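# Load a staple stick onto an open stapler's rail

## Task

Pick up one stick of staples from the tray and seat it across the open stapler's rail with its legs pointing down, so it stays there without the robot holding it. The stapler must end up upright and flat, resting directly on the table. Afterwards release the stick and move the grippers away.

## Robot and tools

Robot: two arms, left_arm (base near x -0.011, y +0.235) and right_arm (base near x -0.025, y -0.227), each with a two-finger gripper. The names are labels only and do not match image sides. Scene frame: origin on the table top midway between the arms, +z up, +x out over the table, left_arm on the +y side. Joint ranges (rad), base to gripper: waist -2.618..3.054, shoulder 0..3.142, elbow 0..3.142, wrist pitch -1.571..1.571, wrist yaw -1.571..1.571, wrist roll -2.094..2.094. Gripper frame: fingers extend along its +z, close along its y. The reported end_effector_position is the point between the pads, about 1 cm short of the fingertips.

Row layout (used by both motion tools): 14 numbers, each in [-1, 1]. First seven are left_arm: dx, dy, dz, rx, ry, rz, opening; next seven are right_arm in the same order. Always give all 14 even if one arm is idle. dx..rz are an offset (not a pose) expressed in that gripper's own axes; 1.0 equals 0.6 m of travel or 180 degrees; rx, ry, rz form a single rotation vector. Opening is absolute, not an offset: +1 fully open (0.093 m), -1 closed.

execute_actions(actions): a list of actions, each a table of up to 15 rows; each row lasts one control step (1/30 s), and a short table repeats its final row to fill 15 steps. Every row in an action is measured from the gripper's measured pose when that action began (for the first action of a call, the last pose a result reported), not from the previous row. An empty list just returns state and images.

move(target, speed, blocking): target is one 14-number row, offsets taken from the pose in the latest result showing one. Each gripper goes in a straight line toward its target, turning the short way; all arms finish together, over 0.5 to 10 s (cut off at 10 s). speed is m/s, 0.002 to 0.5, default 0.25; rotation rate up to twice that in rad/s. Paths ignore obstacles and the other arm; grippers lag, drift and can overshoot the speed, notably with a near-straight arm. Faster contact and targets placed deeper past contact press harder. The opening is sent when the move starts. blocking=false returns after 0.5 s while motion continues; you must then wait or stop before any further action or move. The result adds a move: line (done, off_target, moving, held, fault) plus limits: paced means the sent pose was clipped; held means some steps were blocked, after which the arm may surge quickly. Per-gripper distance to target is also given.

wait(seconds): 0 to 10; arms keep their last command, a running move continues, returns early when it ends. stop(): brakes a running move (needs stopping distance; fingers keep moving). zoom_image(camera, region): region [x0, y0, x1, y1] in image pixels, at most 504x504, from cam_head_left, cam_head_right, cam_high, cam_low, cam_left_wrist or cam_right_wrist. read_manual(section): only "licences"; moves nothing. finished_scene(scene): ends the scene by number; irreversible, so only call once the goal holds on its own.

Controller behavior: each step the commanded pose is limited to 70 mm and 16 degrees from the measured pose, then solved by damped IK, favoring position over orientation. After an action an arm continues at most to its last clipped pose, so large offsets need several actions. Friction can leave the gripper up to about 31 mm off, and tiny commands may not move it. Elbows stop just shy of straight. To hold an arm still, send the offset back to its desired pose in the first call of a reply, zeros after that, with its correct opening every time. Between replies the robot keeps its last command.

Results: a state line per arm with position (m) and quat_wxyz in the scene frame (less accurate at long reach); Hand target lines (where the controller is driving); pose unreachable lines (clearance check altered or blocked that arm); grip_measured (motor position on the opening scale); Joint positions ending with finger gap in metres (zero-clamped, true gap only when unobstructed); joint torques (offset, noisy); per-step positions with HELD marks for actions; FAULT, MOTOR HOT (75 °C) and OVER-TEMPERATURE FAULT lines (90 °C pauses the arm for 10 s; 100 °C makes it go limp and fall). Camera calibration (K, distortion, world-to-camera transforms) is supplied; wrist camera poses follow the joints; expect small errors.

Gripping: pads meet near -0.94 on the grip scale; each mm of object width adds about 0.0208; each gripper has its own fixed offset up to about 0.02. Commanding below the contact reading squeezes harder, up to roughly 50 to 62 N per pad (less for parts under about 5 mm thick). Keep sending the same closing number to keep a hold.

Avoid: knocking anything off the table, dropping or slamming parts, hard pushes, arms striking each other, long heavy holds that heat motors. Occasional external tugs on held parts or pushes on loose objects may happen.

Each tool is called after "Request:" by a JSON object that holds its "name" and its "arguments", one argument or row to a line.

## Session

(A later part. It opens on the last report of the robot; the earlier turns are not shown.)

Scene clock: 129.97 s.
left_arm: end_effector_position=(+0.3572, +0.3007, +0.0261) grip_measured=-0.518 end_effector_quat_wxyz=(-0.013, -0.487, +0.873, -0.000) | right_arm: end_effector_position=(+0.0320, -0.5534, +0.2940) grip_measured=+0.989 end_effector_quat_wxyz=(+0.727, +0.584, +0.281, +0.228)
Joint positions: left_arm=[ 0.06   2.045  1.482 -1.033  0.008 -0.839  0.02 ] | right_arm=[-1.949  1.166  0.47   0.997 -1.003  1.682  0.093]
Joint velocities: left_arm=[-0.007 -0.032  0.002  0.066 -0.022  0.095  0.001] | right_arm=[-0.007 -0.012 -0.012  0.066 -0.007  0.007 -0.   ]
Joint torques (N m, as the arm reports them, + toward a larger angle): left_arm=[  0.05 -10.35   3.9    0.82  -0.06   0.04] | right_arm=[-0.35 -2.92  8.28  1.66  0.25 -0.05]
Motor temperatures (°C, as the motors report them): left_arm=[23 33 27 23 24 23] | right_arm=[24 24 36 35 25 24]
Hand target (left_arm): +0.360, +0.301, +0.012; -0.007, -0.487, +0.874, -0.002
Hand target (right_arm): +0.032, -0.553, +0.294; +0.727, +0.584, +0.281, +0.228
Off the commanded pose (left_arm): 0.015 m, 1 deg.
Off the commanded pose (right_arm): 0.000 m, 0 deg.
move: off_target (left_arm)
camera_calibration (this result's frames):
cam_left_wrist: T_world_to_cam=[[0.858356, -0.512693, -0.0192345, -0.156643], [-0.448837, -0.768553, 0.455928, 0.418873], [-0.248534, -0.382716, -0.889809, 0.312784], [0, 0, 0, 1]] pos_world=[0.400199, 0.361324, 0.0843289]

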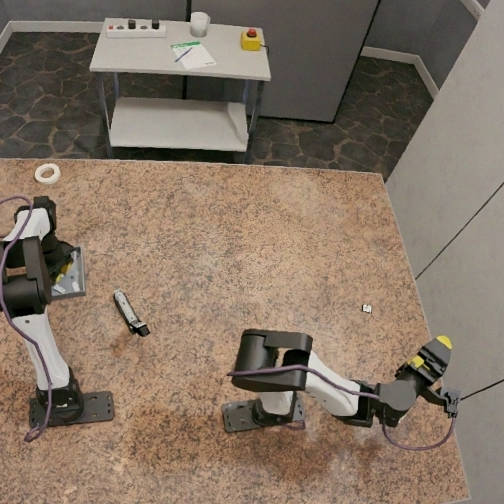

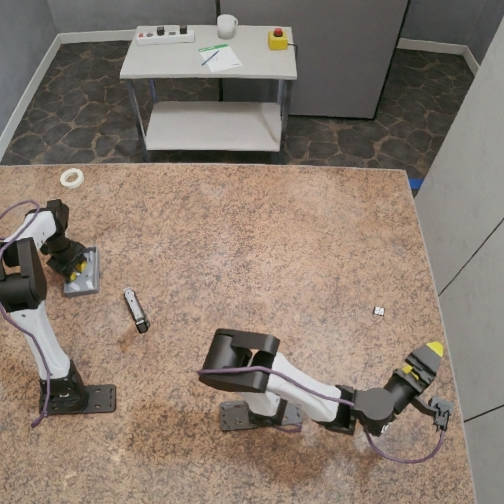

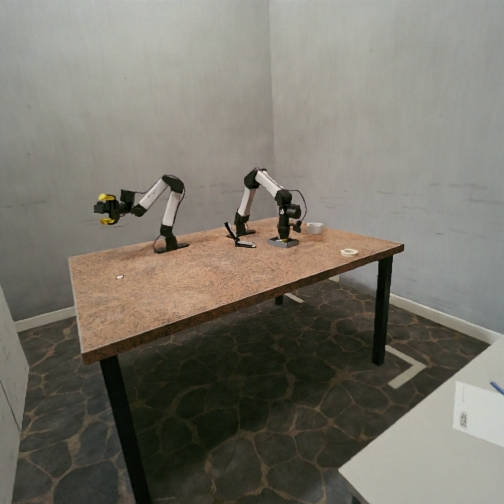

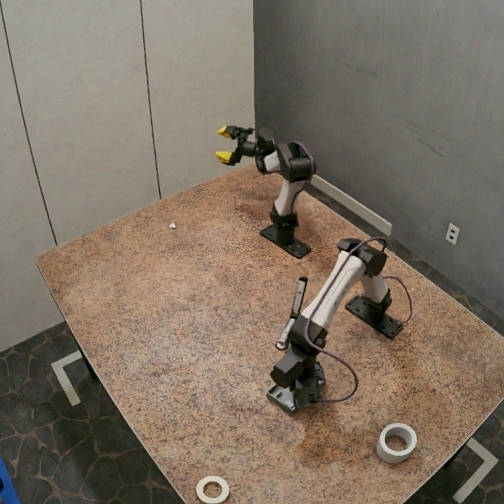

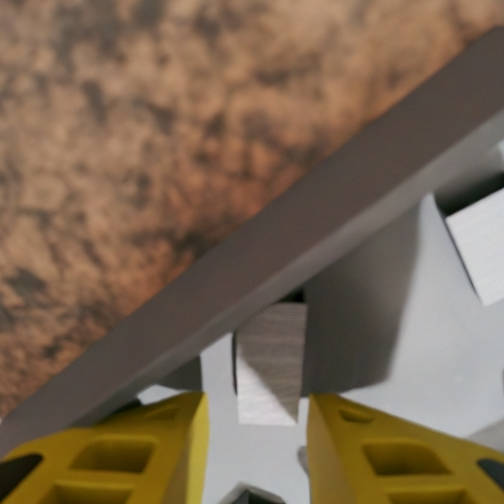

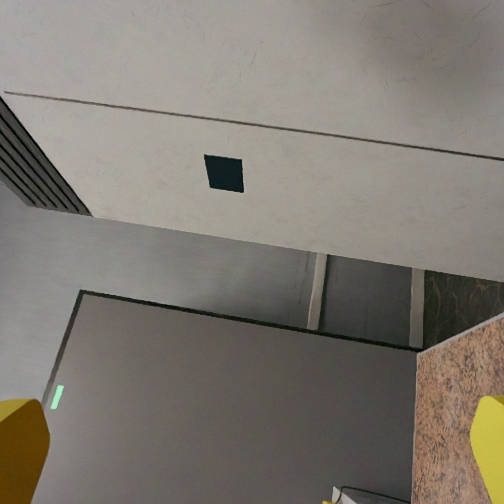

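Request:
{"name": "move", "arguments": {
  "target": [-0.012,-0.004,0.03,0,0,0,-0.52,0,0,0,0,0,0,1],
  "speed": 0.05
}}

Scene clock: 135.33 s.
left_arm: end_effector_position=(+0.3573, +0.3005, +0.0262) grip_measured=-0.518 end_effector_quat_wxyz=(-0.013, -0.487, +0.873, -0.001) | right_arm: end_effector_position=(+0.0320, -0.5534, +0.2940) grip_measured=+0.989 end_effector_quat_wxyz=(+0.727, +0.584, +0.281, +0.228)
Joint positions: left_arm=[ 0.06   2.044  1.482 -1.033  0.01  -0.839  0.02 ] | right_arm=[-1.949  1.166  0.47   0.997 -1.003  1.682  0.093]
Joint velocities: left_arm=[-0.012  0.002 -0.022  0.007 -0.037  0.007  0.001] | right_arm=[ 0.007  0.022 -0.012 -0.022  0.007 -0.037  0.   ]
Joint torques (N m, as the arm reports them, + toward a larger angle): left_arm=[ 0.95 -7.99  5.88  0.72 -0.05  0.11] | right_arm=[-0.32 -3.21  8.49  1.63  0.22 -0.02]
Motor temperatures (°C, as the motors report them): left_arm=[23 33 27 23 24 23] | right_arm=[24 24 37 36 25 24]
Hand target (left_arm): +0.362, +0.305, +0.008; -0.013, -0.487, +0.873, +0.000
Hand target (right_arm): +0.032, -0.553, +0.294; +0.727, +0.584, +0.281, +0.228
Off the commanded pose (left_arm): 0.020 m, 0 deg.
Off the commanded pose (right_arm): 0.000 m, 0 deg.
move: off_target (left_arm)
camera_calibration (this result's frames):
cam_left_wrist: T_world_to_cam=[[0.858382, -0.512689, -0.0181948, -0.15683], [-0.44908, -0.768083, 0.456481, 0.418631], [-0.248008, -0.383664, -0.889547, 0.312942], [0, 0, 0, 1]] pos_world=[0.400231, 0.361203, 0.0844263]

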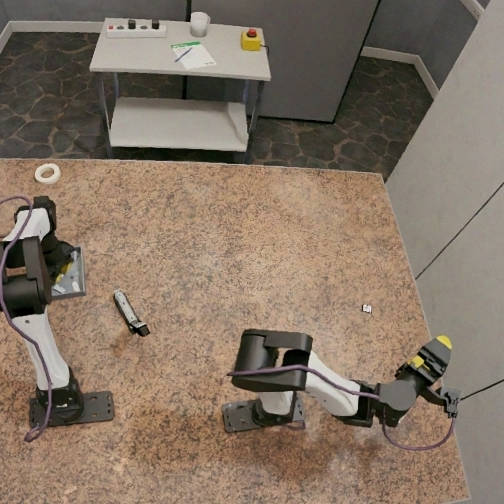

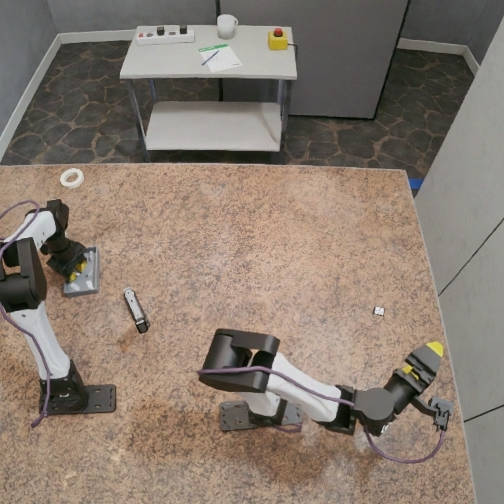

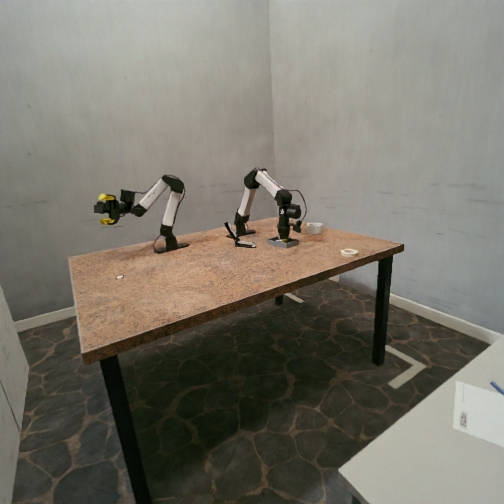

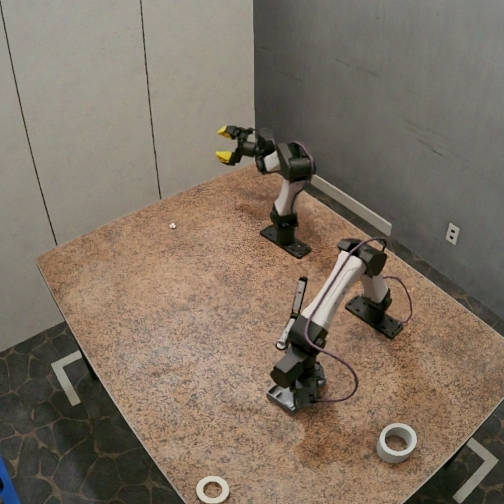

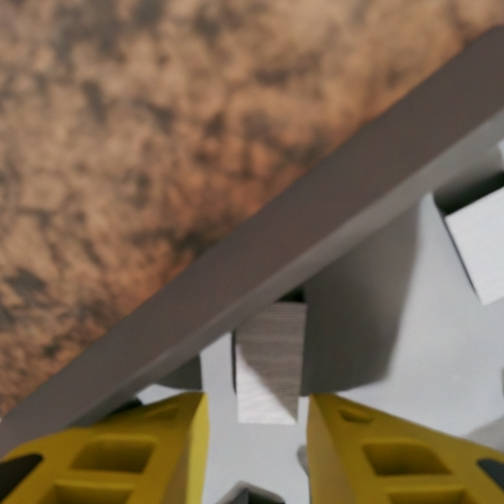

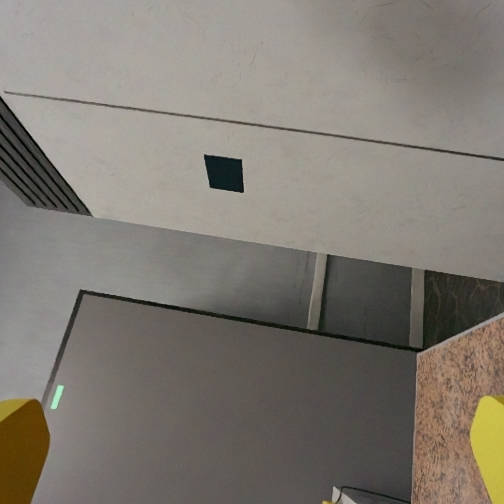

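Request:
{"name": "move", "arguments": {
  "target": [0.005,-0.025,0.035,0,0,0,-0.52,0,0,0,0,0,0,1],
  "speed": 0.05
}}

Scene clock: 151.47 s.
left_arm: end_effector_position=(+0.3595, +0.2945, +0.0199) grip_measured=-0.518 end_effector_quat_wxyz=(-0.016, -0.489, +0.872, +0.002) | right_arm: end_effector_position=(+0.0320, -0.5534, +0.2940) grip_measured=+0.989 end_effector_quat_wxyz=(+0.727, +0.584, +0.281, +0.228)
Joint positions: left_arm=[ 0.043  2.062  1.482 -1.021  0.008 -0.859  0.02 ] | right_arm=[-1.949  1.166  0.47   0.997 -1.003  1.682  0.093]
Joint velocities: left_arm=[-0.012 -0.007  0.007 -0.022  0.022 -0.007  0.001] | right_arm=[-0.002 -0.002 -0.002 -0.051 -0.007  0.007 -0.001]
Joint torques (N m, as the arm reports them, + toward a larger angle): left_arm=[-1.06 -8.56  6.49  0.66 -0.02 -0.03] | right_arm=[-0.34 -3.05  8.38  1.63  0.24 -0.06]
Motor temperatures (°C, as the motors report them): left_arm=[23 33 27 23 24 23] | right_arm=[24 24 37 36 25 24]
Hand target (left_arm): +0.367, +0.290, +0.006; -0.013, -0.487, +0.873, -0.001
Hand target (right_arm): +0.032, -0.553, +0.294; +0.727, +0.584, +0.281, +0.228
Off the commanded pose (left_arm): 0.018 m, 0 deg.
Off the commanded pose (right_arm): 0.000 m, 0 deg.
move: off_target (left_arm)
camera_calibration (this result's frames):
cam_left_wrist: T_world_to_cam=[[0.859576, -0.510418, -0.0245613, -0.162864], [-0.444052, -0.769869, 0.458388, 0.416598], [-0.252878, -0.383113, -0.888413, 0.307167], [0, 0, 0, 1]] pos_world=[0.402661, 0.355276, 0.0779272]

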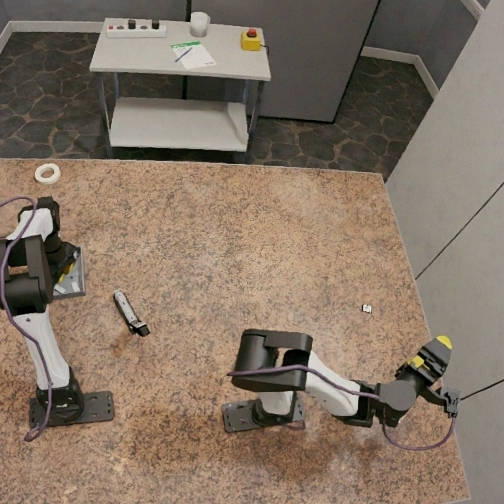

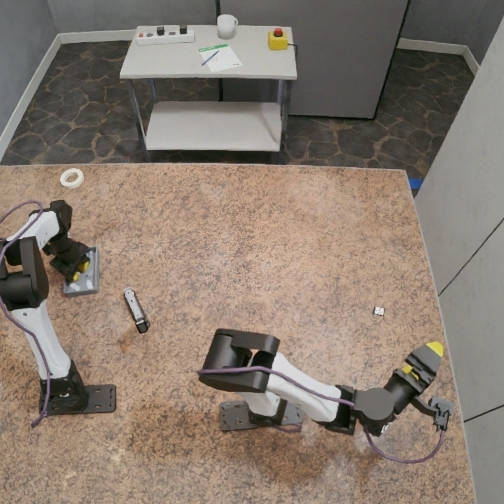

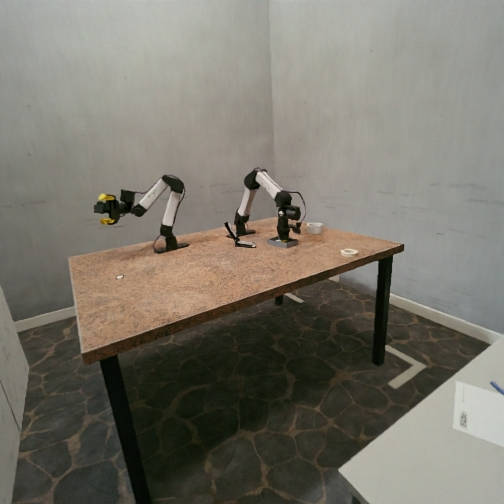

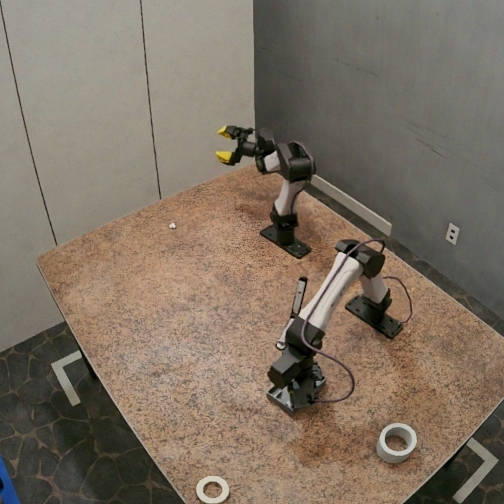

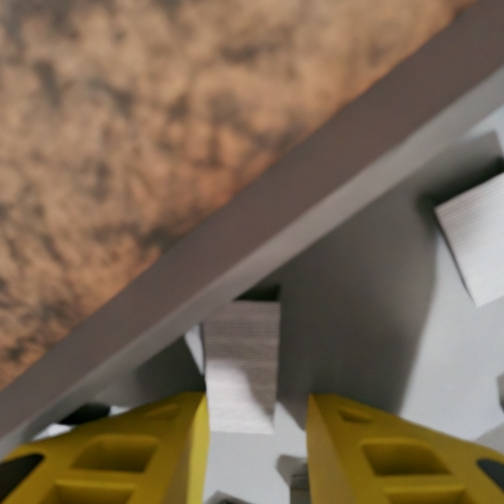

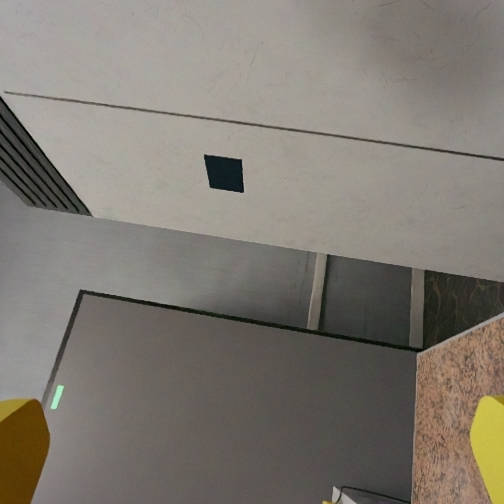

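Request:
{"name": "move", "arguments": {
  "target": [-0.02,0.004,0.025,0,0,0,-0.45,0,0,0,0,0,0,1],
  "speed": 0.05
}}

Scene clock: 159.83 s.
left_arm: end_effector_position=(+0.3591, +0.2952, +0.0202) grip_measured=-0.453 end_effector_quat_wxyz=(-0.018, -0.487, +0.873, -0.003) | right_arm: end_effector_position=(+0.0320, -0.5534, +0.2940) grip_measured=+0.989 end_effector_quat_wxyz=(+0.727, +0.584, +0.281, +0.228)
Joint positions: left_arm=[ 0.05   2.061  1.482 -1.023  0.018 -0.848  0.023] | right_arm=[-1.949  1.166  0.47   0.997 -1.003  1.682  0.093]
Joint velocities: left_arm=[-0.012  0.012 -0.007  0.007 -0.007  0.007 -0.001] | right_arm=[-0.007 -0.012  0.012 -0.081  0.007  0.007  0.001]
Joint torques (N m, as the arm reports them, + toward a larger angle): left_arm=[ 1.86 -8.54  6.3   0.63 -0.13  0.19] | right_arm=[-0.25 -3.12  8.44  1.61  0.24 -0.05]
Motor temperatures (°C, as the motors report them): left_arm=[23 34 28 23 24 23] | right_arm=[24 24 37 37 25 24]
Hand target (left_arm): +0.362, +0.306, +0.005; -0.016, -0.489, +0.872, +0.002
Hand target (right_arm): +0.032, -0.553, +0.294; +0.727, +0.584, +0.281, +0.228
Off the commanded pose (left_arm): 0.019 m, 1 deg.
Off the commanded pose (right_arm): 0.000 m, 0 deg.
move: off_target (left_arm)
camera_calibration (this result's frames):
cam_left_wrist: T_world_to_cam=[[0.857819, -0.51364, -0.0179244, -0.160693], [-0.447273, -0.763252, 0.466254, 0.415874], [-0.253167, -0.391944, -0.884469, 0.310242], [0, 0, 0, 1]] pos_world=[0.402398, 0.356476, 0.0776161]

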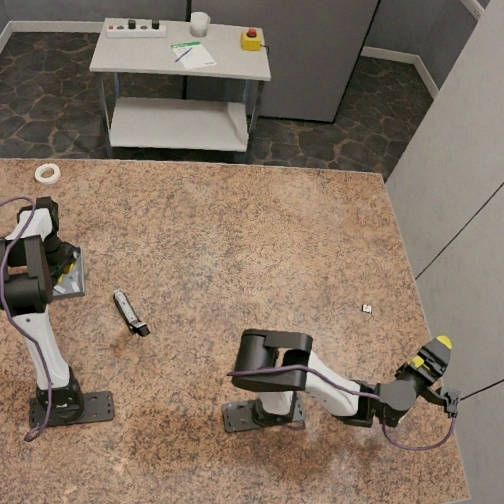

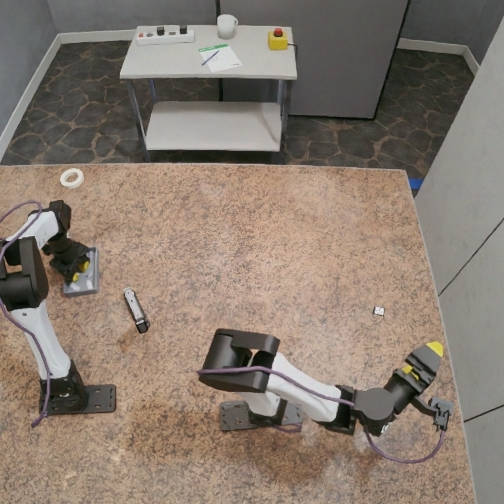

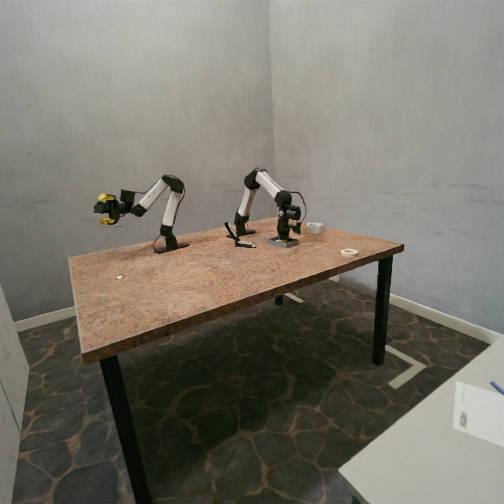

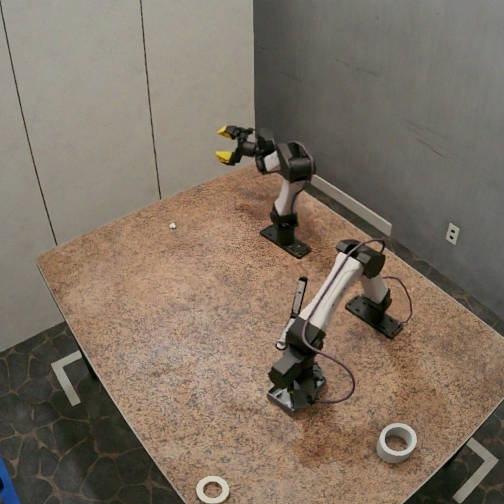

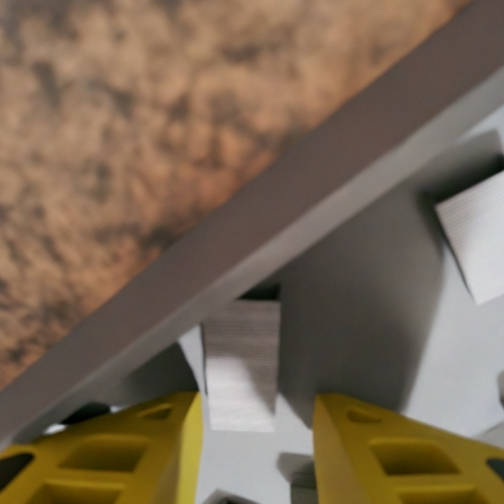

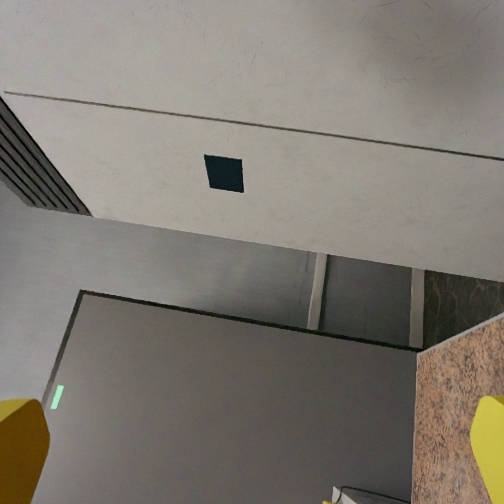

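Request:
{"name": "move", "arguments": {
  "target": [0,0,0,0,0,0,-0.85,0,0,0,0,0,0,1]
}}

Request:
{"name": "move", "arguments": {
  "target": [0,0,-0.12,0,0,0,-0.85,0,0,0,0,0,0,1],
  "speed": 0.12
}}

Scene clock: 164.87 s.
left_arm: end_effector_position=(+0.3596, +0.2949, +0.0206) grip_measured=-0.834 end_effector_quat_wxyz=(-0.017, -0.487, +0.873, -0.005) | right_arm: end_effector_position=(+0.0320, -0.5534, +0.2940) grip_measured=+0.989 end_effector_quat_wxyz=(+0.727, +0.584, +0.281, +0.228)
Joint positions: left_arm=[ 0.05   2.06   1.482 -1.021  0.021 -0.848  0.005] | right_arm=[-1.949  1.166  0.47   0.997 -1.003  1.682  0.093]
Joint velocities: left_arm=[-0.007  0.017 -0.012  0.022 -0.051  0.022  0.001] | right_arm=[ 0.007 -0.007  0.012 -0.11   0.037 -0.081 -0.   ]
Joint torques (N m, as the arm reports them, + toward a larger angle): left_arm=[  0.09 -12.21   6.81   0.24  -0.05   0.03] | right_arm=[-0.34 -3.16  8.29  1.61  0.23 -0.04]
Motor temperatures (°C, as the motors report them): left_arm=[23 34 28 23 24 23] | right_arm=[24 24 38 37 25 24]
Hand target (left_arm): +0.359, +0.295, +0.020; -0.017, -0.487, +0.873, -0.004
Hand target (right_arm): +0.032, -0.553, +0.294; +0.727, +0.584, +0.281, +0.228
Off the commanded pose (left_arm): 0.001 m, 0 deg.
Off the commanded pose (right_arm): 0.000 m, 0 deg.
move: done
camera_calibration (this result's frames):
cam_left_wrist: T_world_to_cam=[[0.857707, -0.513938, -0.0143954, -0.161243], [-0.448923, -0.762265, 0.466284, 0.415998], [-0.250614, -0.393472, -0.884518, 0.310149], [0, 0, 0, 1]] pos_world=[0.402778, 0.356266, 0.0780383]

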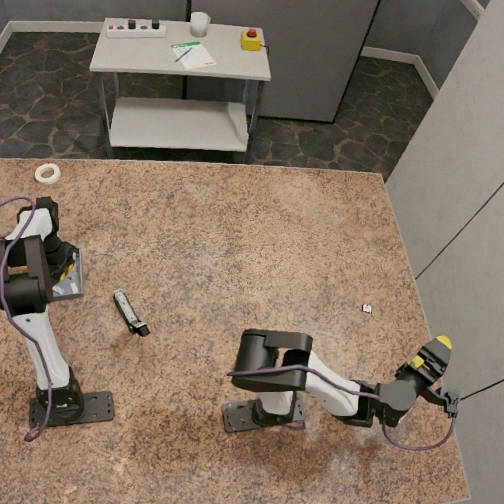

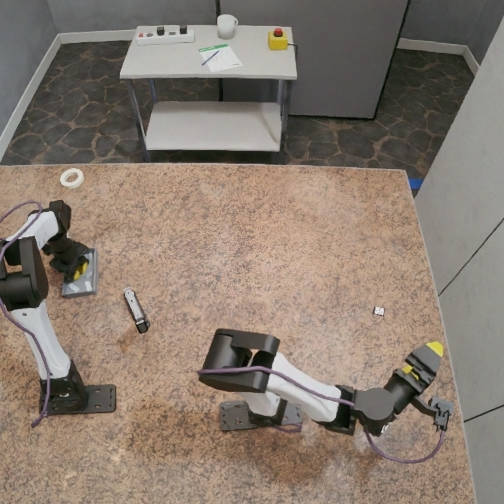

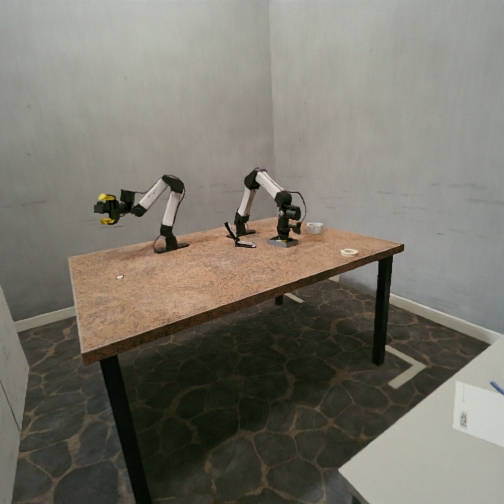

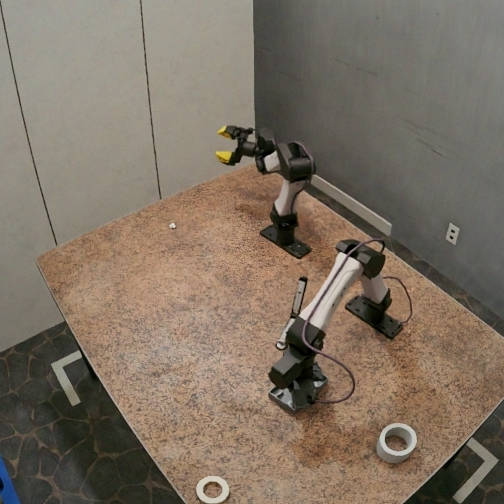

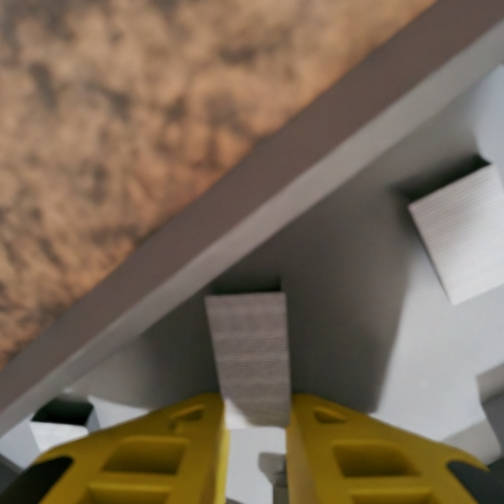

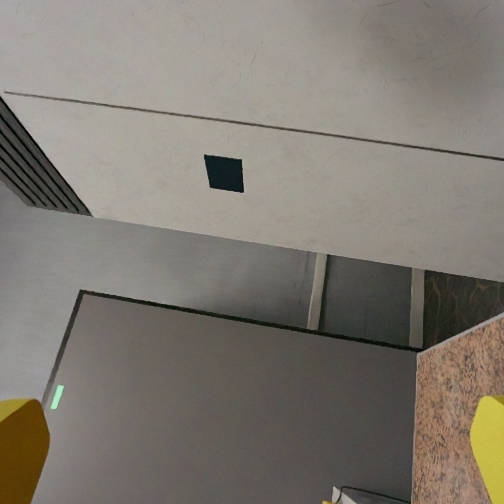

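Scene clock: 166.07 s.
left_arm: end_effector_position=(+0.3599, +0.2950, +0.0856) grip_measured=-0.834 end_effector_quat_wxyz=(-0.024, -0.487, +0.873, -0.003) | right_arm: end_effector_position=(+0.0320, -0.5534, +0.2940) grip_measured=+0.989 end_effector_quat_wxyz=(+0.727, +0.584, +0.281, +0.228)
Joint positions: left_arm=[ 0.05   2.02   1.687 -1.28   0.021 -0.848  0.005] | right_arm=[-1.949  1.166  0.47   0.997 -1.003  1.682  0.093]
Joint velocities: left_arm=[-0.012 -0.007 -0.002 -0.051 -0.022  0.007 -0.   ] | right_arm=[-0.002  0.012 -0.022  0.037 -0.007  0.037 -0.001]
Joint torques (N m, as the arm reports them, + toward a larger angle): left_arm=[  0.34 -13.16   8.48   0.12  -0.03   0.07] | right_arm=[-0.32 -3.04  8.29  1.62  0.23 -0.04]
Motor temperatures (°C, as the motors report them): left_arm=[23 34 28 23 24 23] | right_arm=[24 24 38 37 25 24]
Hand target (left_arm): +0.362, +0.296, +0.093; -0.017, -0.487, +0.873, -0.005
Hand target (right_arm): +0.032, -0.553, +0.294; +0.727, +0.584, +0.281, +0.228
Off the commanded pose (left_arm): 0.007 m, 1 deg.
Off the commanded pose (right_arm): 0.000 m, 0 deg.
move: done
camera_calibration (this result's frames):
cam_left_wrist: T_world_to_cam=[[0.857422, -0.513986, -0.0253989, -0.159487], [-0.442201, -0.761119, 0.474506, 0.382424], [-0.263221, -0.39562, -0.879886, 0.372482], [0, 0, 0, 1]] pos_world=[0.403902, 0.356458, 0.142229]

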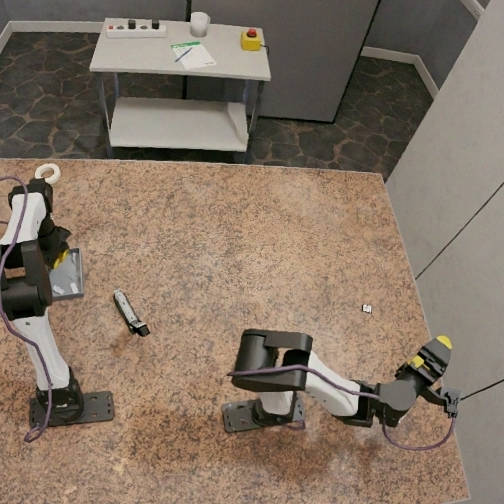

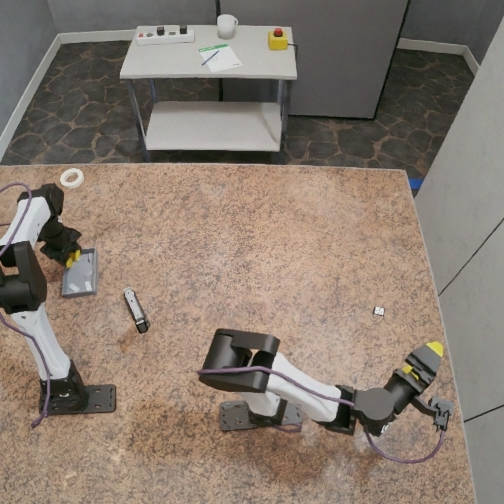

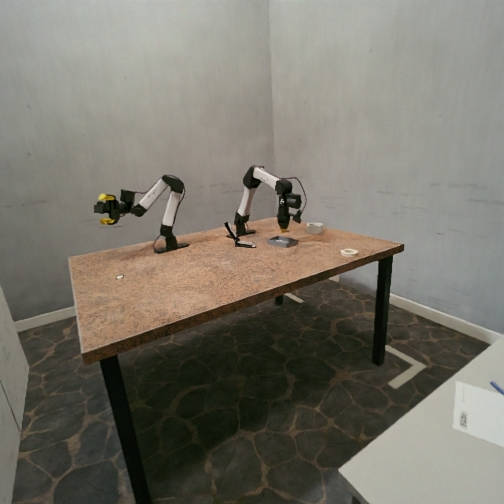

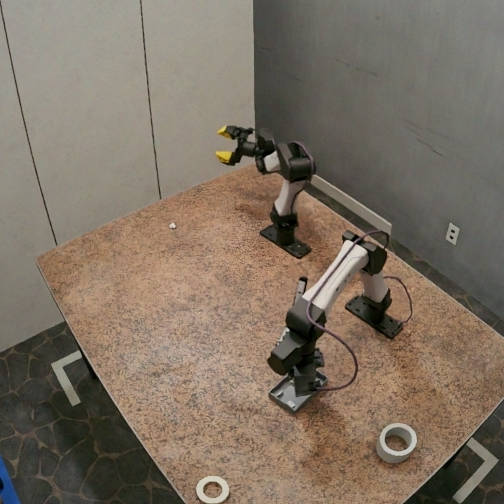

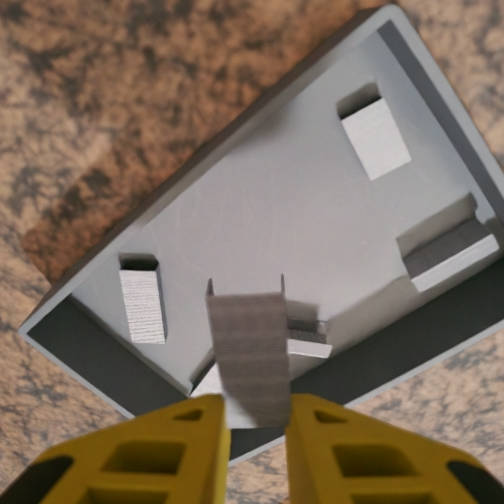

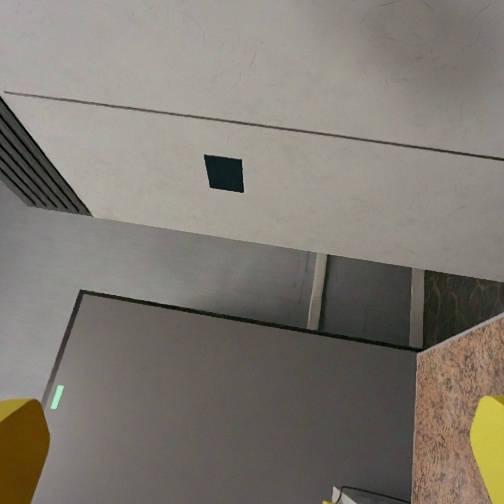

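Request:
{"name": "move", "arguments": {
  "target": [0.386,0.0455,-0.015,0,0,0.157,-0.85,0,0,0,0,0,0,1]
}}

Scene clock: 176.73 s.
left_arm: end_effector_position=(+0.2192, +0.1110, +0.1081) grip_measured=-0.834 end_effector_quat_wxyz=(-0.024, -0.256, +0.966, -0.016) | right_arm: end_effector_position=(+0.0320, -0.5534, +0.2940) grip_measured=+0.989 end_effector_quat_wxyz=(+0.727, +0.584, +0.281, +0.228)
Joint positions: left_arm=[-0.579  1.548  1.2   -1.237  0.055 -0.977  0.005] | right_arm=[-1.949  1.166  0.47   0.997 -1.003  1.682  0.093]
Joint velocities: left_arm=[-0.017 -0.007 -0.002  0.081  0.022 -0.007 -0.   ] | right_arm=[-0.012  0.002  0.002  0.007 -0.066 -0.022  0.   ]
Joint torques (N m, as the arm reports them, + toward a larger angle): left_arm=[-0.41 -8.36  5.7   0.22 -0.02 -0.03] | right_arm=[-0.36 -3.17  8.48  1.62  0.24 -0.02]
Motor temperatures (°C, as the motors report them): left_arm=[23 37 29 23 24 23] | right_arm=[24 24 38 37 25 24]
Hand target (left_arm): +0.214, +0.112, +0.107; -0.027, -0.259, +0.965, -0.014
Hand target (right_arm): +0.032, -0.553, +0.294; +0.727, +0.584, +0.281, +0.228
Off the commanded pose (left_arm): 0.005 m, 1 deg.
Off the commanded pose (right_arm): 0.000 m, 0 deg.
move: done
camera_calibration (this result's frames):
cam_left_wrist: T_world_to_cam=[[0.507415, -0.861617, 0.0120699, -0.0215609], [-0.757027, -0.439043, 0.483892, 0.20174], [-0.411631, -0.254672, -0.875044, 0.298866], [0, 0, 0, 1]] pos_world=[0.286686, 0.146108, 0.164161]

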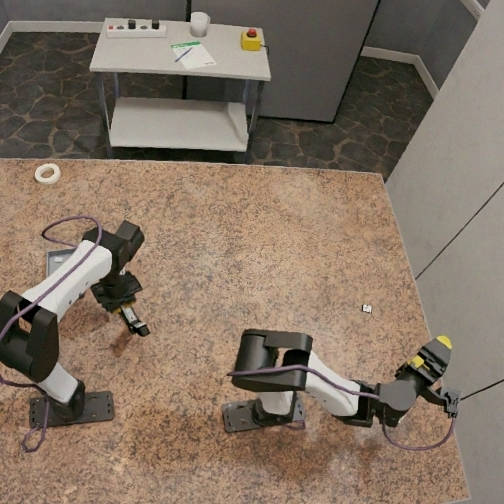

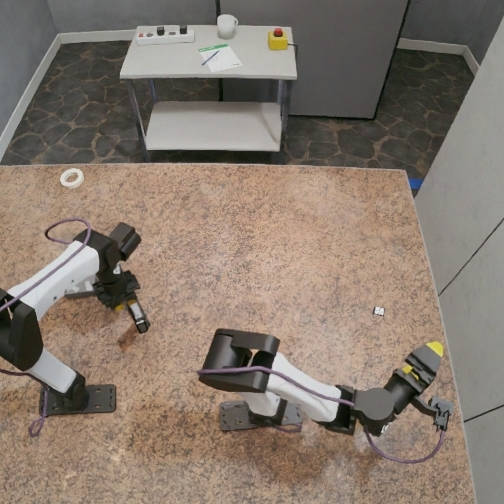

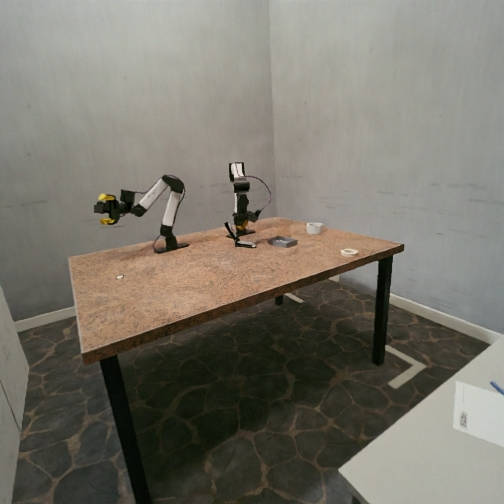

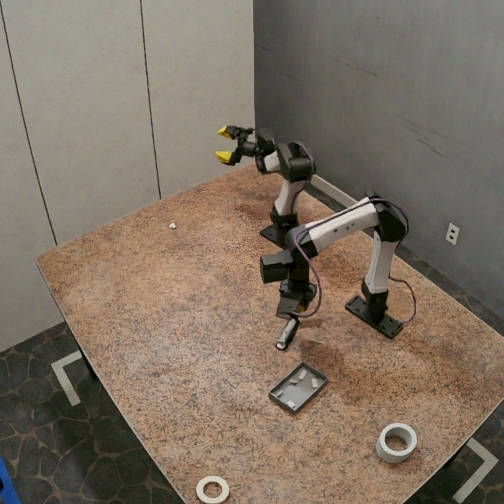

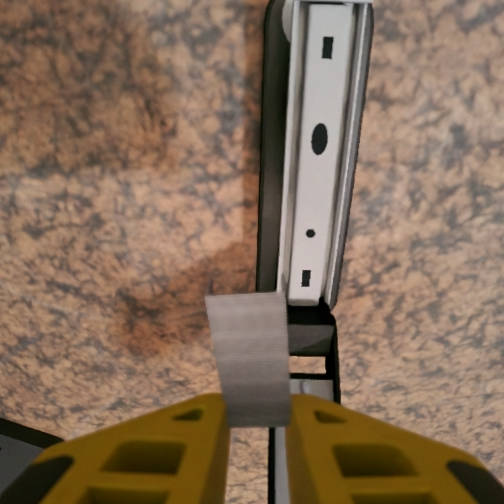

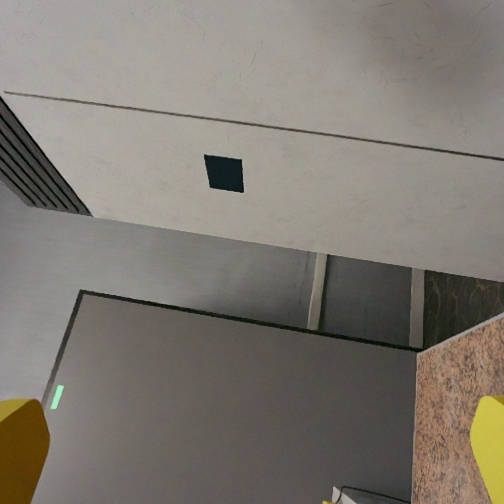

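Request:
{"name": "move", "arguments": {
  "target": [-0.019,-0.036,0.06,0,0,0.033,-0.85,0,0,0,0,0,0,1],
  "speed": 0.1
}}

Request:
{"name": "zoom_image", "arguments": {
  "camera": "cam_low",
  "region": [250, 270, 350, 370]
}}

Scene clock: 198.60 s.
left_arm: end_effector_position=(+0.2417, +0.0999, +0.0767) grip_measured=-0.834 end_effector_quat_wxyz=(-0.019, -0.219, +0.975, -0.020) | right_arm: end_effector_position=(+0.0320, -0.5534, +0.2940) grip_measured=+0.989 end_effector_quat_wxyz=(+0.727, +0.584, +0.281, +0.228)
Joint positions: left_arm=[-0.579  1.654  1.184 -1.105  0.055 -0.901  0.005] | right_arm=[-1.949  1.166  0.47   0.997 -1.003  1.682  0.093]
Joint velocities: left_arm=[-0.012 -0.002  0.002 -0.051 -0.007 -0.051 -0.001] | right_arm=[ 0.022  0.007  0.007 -0.022 -0.051 -0.007 -0.   ]
Joint torques (N m, as the arm reports them, + toward a larger angle): left_arm=[-1.12 -7.52  5.92  0.4  -0.01  0.15] | right_arm=[-0.43 -3.18  8.28  1.65  0.25 -0.04]
Motor temperatures (°C, as the motors report them): left_arm=[23 35 28 23 24 23] | right_arm=[24 24 38 38 25 24]
Hand target (left_arm): +0.238, +0.096, +0.072; -0.023, -0.205, +0.978, -0.017
Hand target (right_arm): +0.032, -0.553, +0.294; +0.727, +0.584, +0.281, +0.228
Off the commanded pose (left_arm): 0.007 m, 2 deg.
Off the commanded pose (right_arm): 0.000 m, 0 deg.
move: done
camera_calibration (this result's frames):
cam_left_wrist: T_world_to_cam=[[0.439828, -0.897776, 0.023421, -0.0230932], [-0.793874, -0.376468, 0.477532, 0.232199], [-0.4199, -0.228625, -0.878302, 0.277452], [0, 0, 0, 1]] pos_world=[0.310996, 0.130115, 0.133345]

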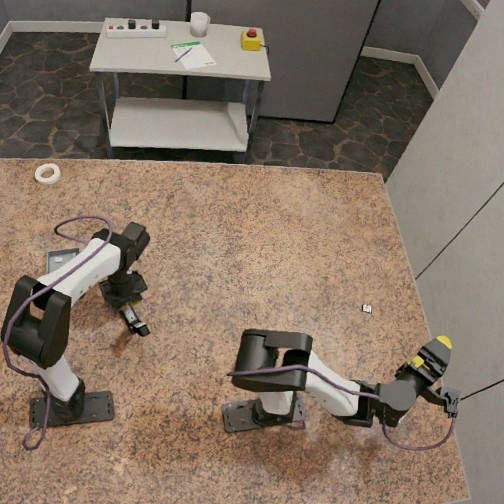

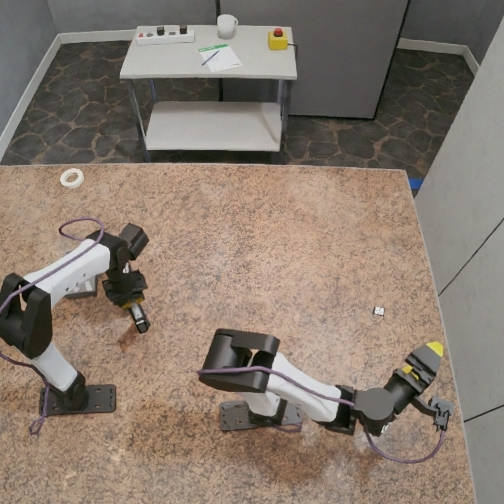

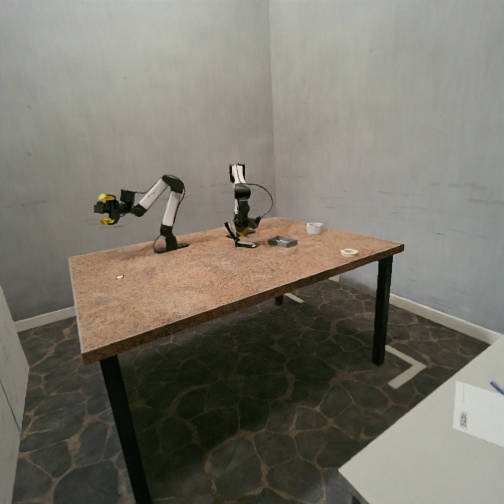

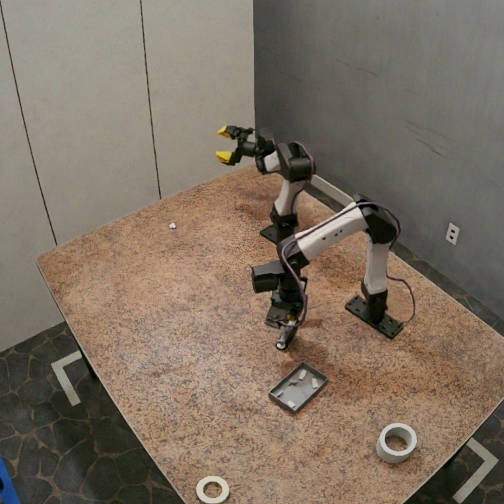

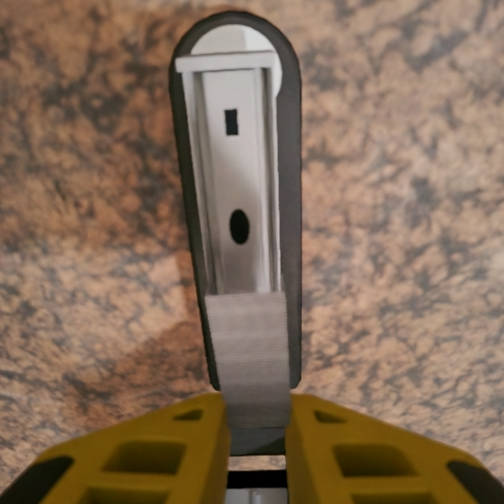

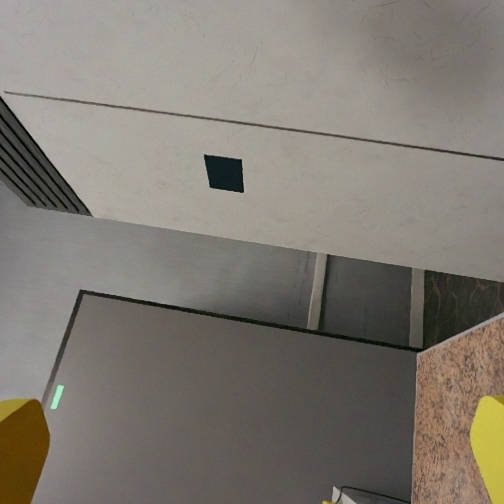

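Region (250, 270, 350, 370) of cam_low's 504x504 image, scaled by 5.040, with more detail than that image has.

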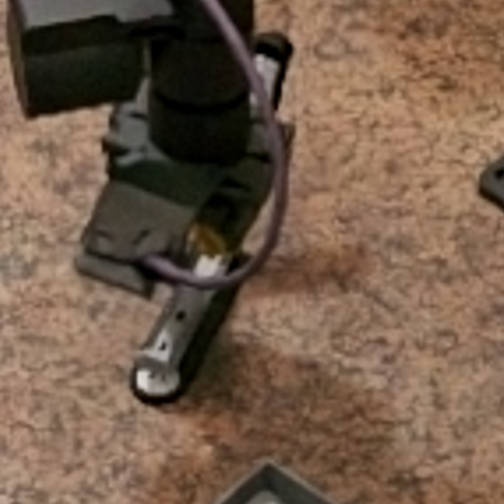

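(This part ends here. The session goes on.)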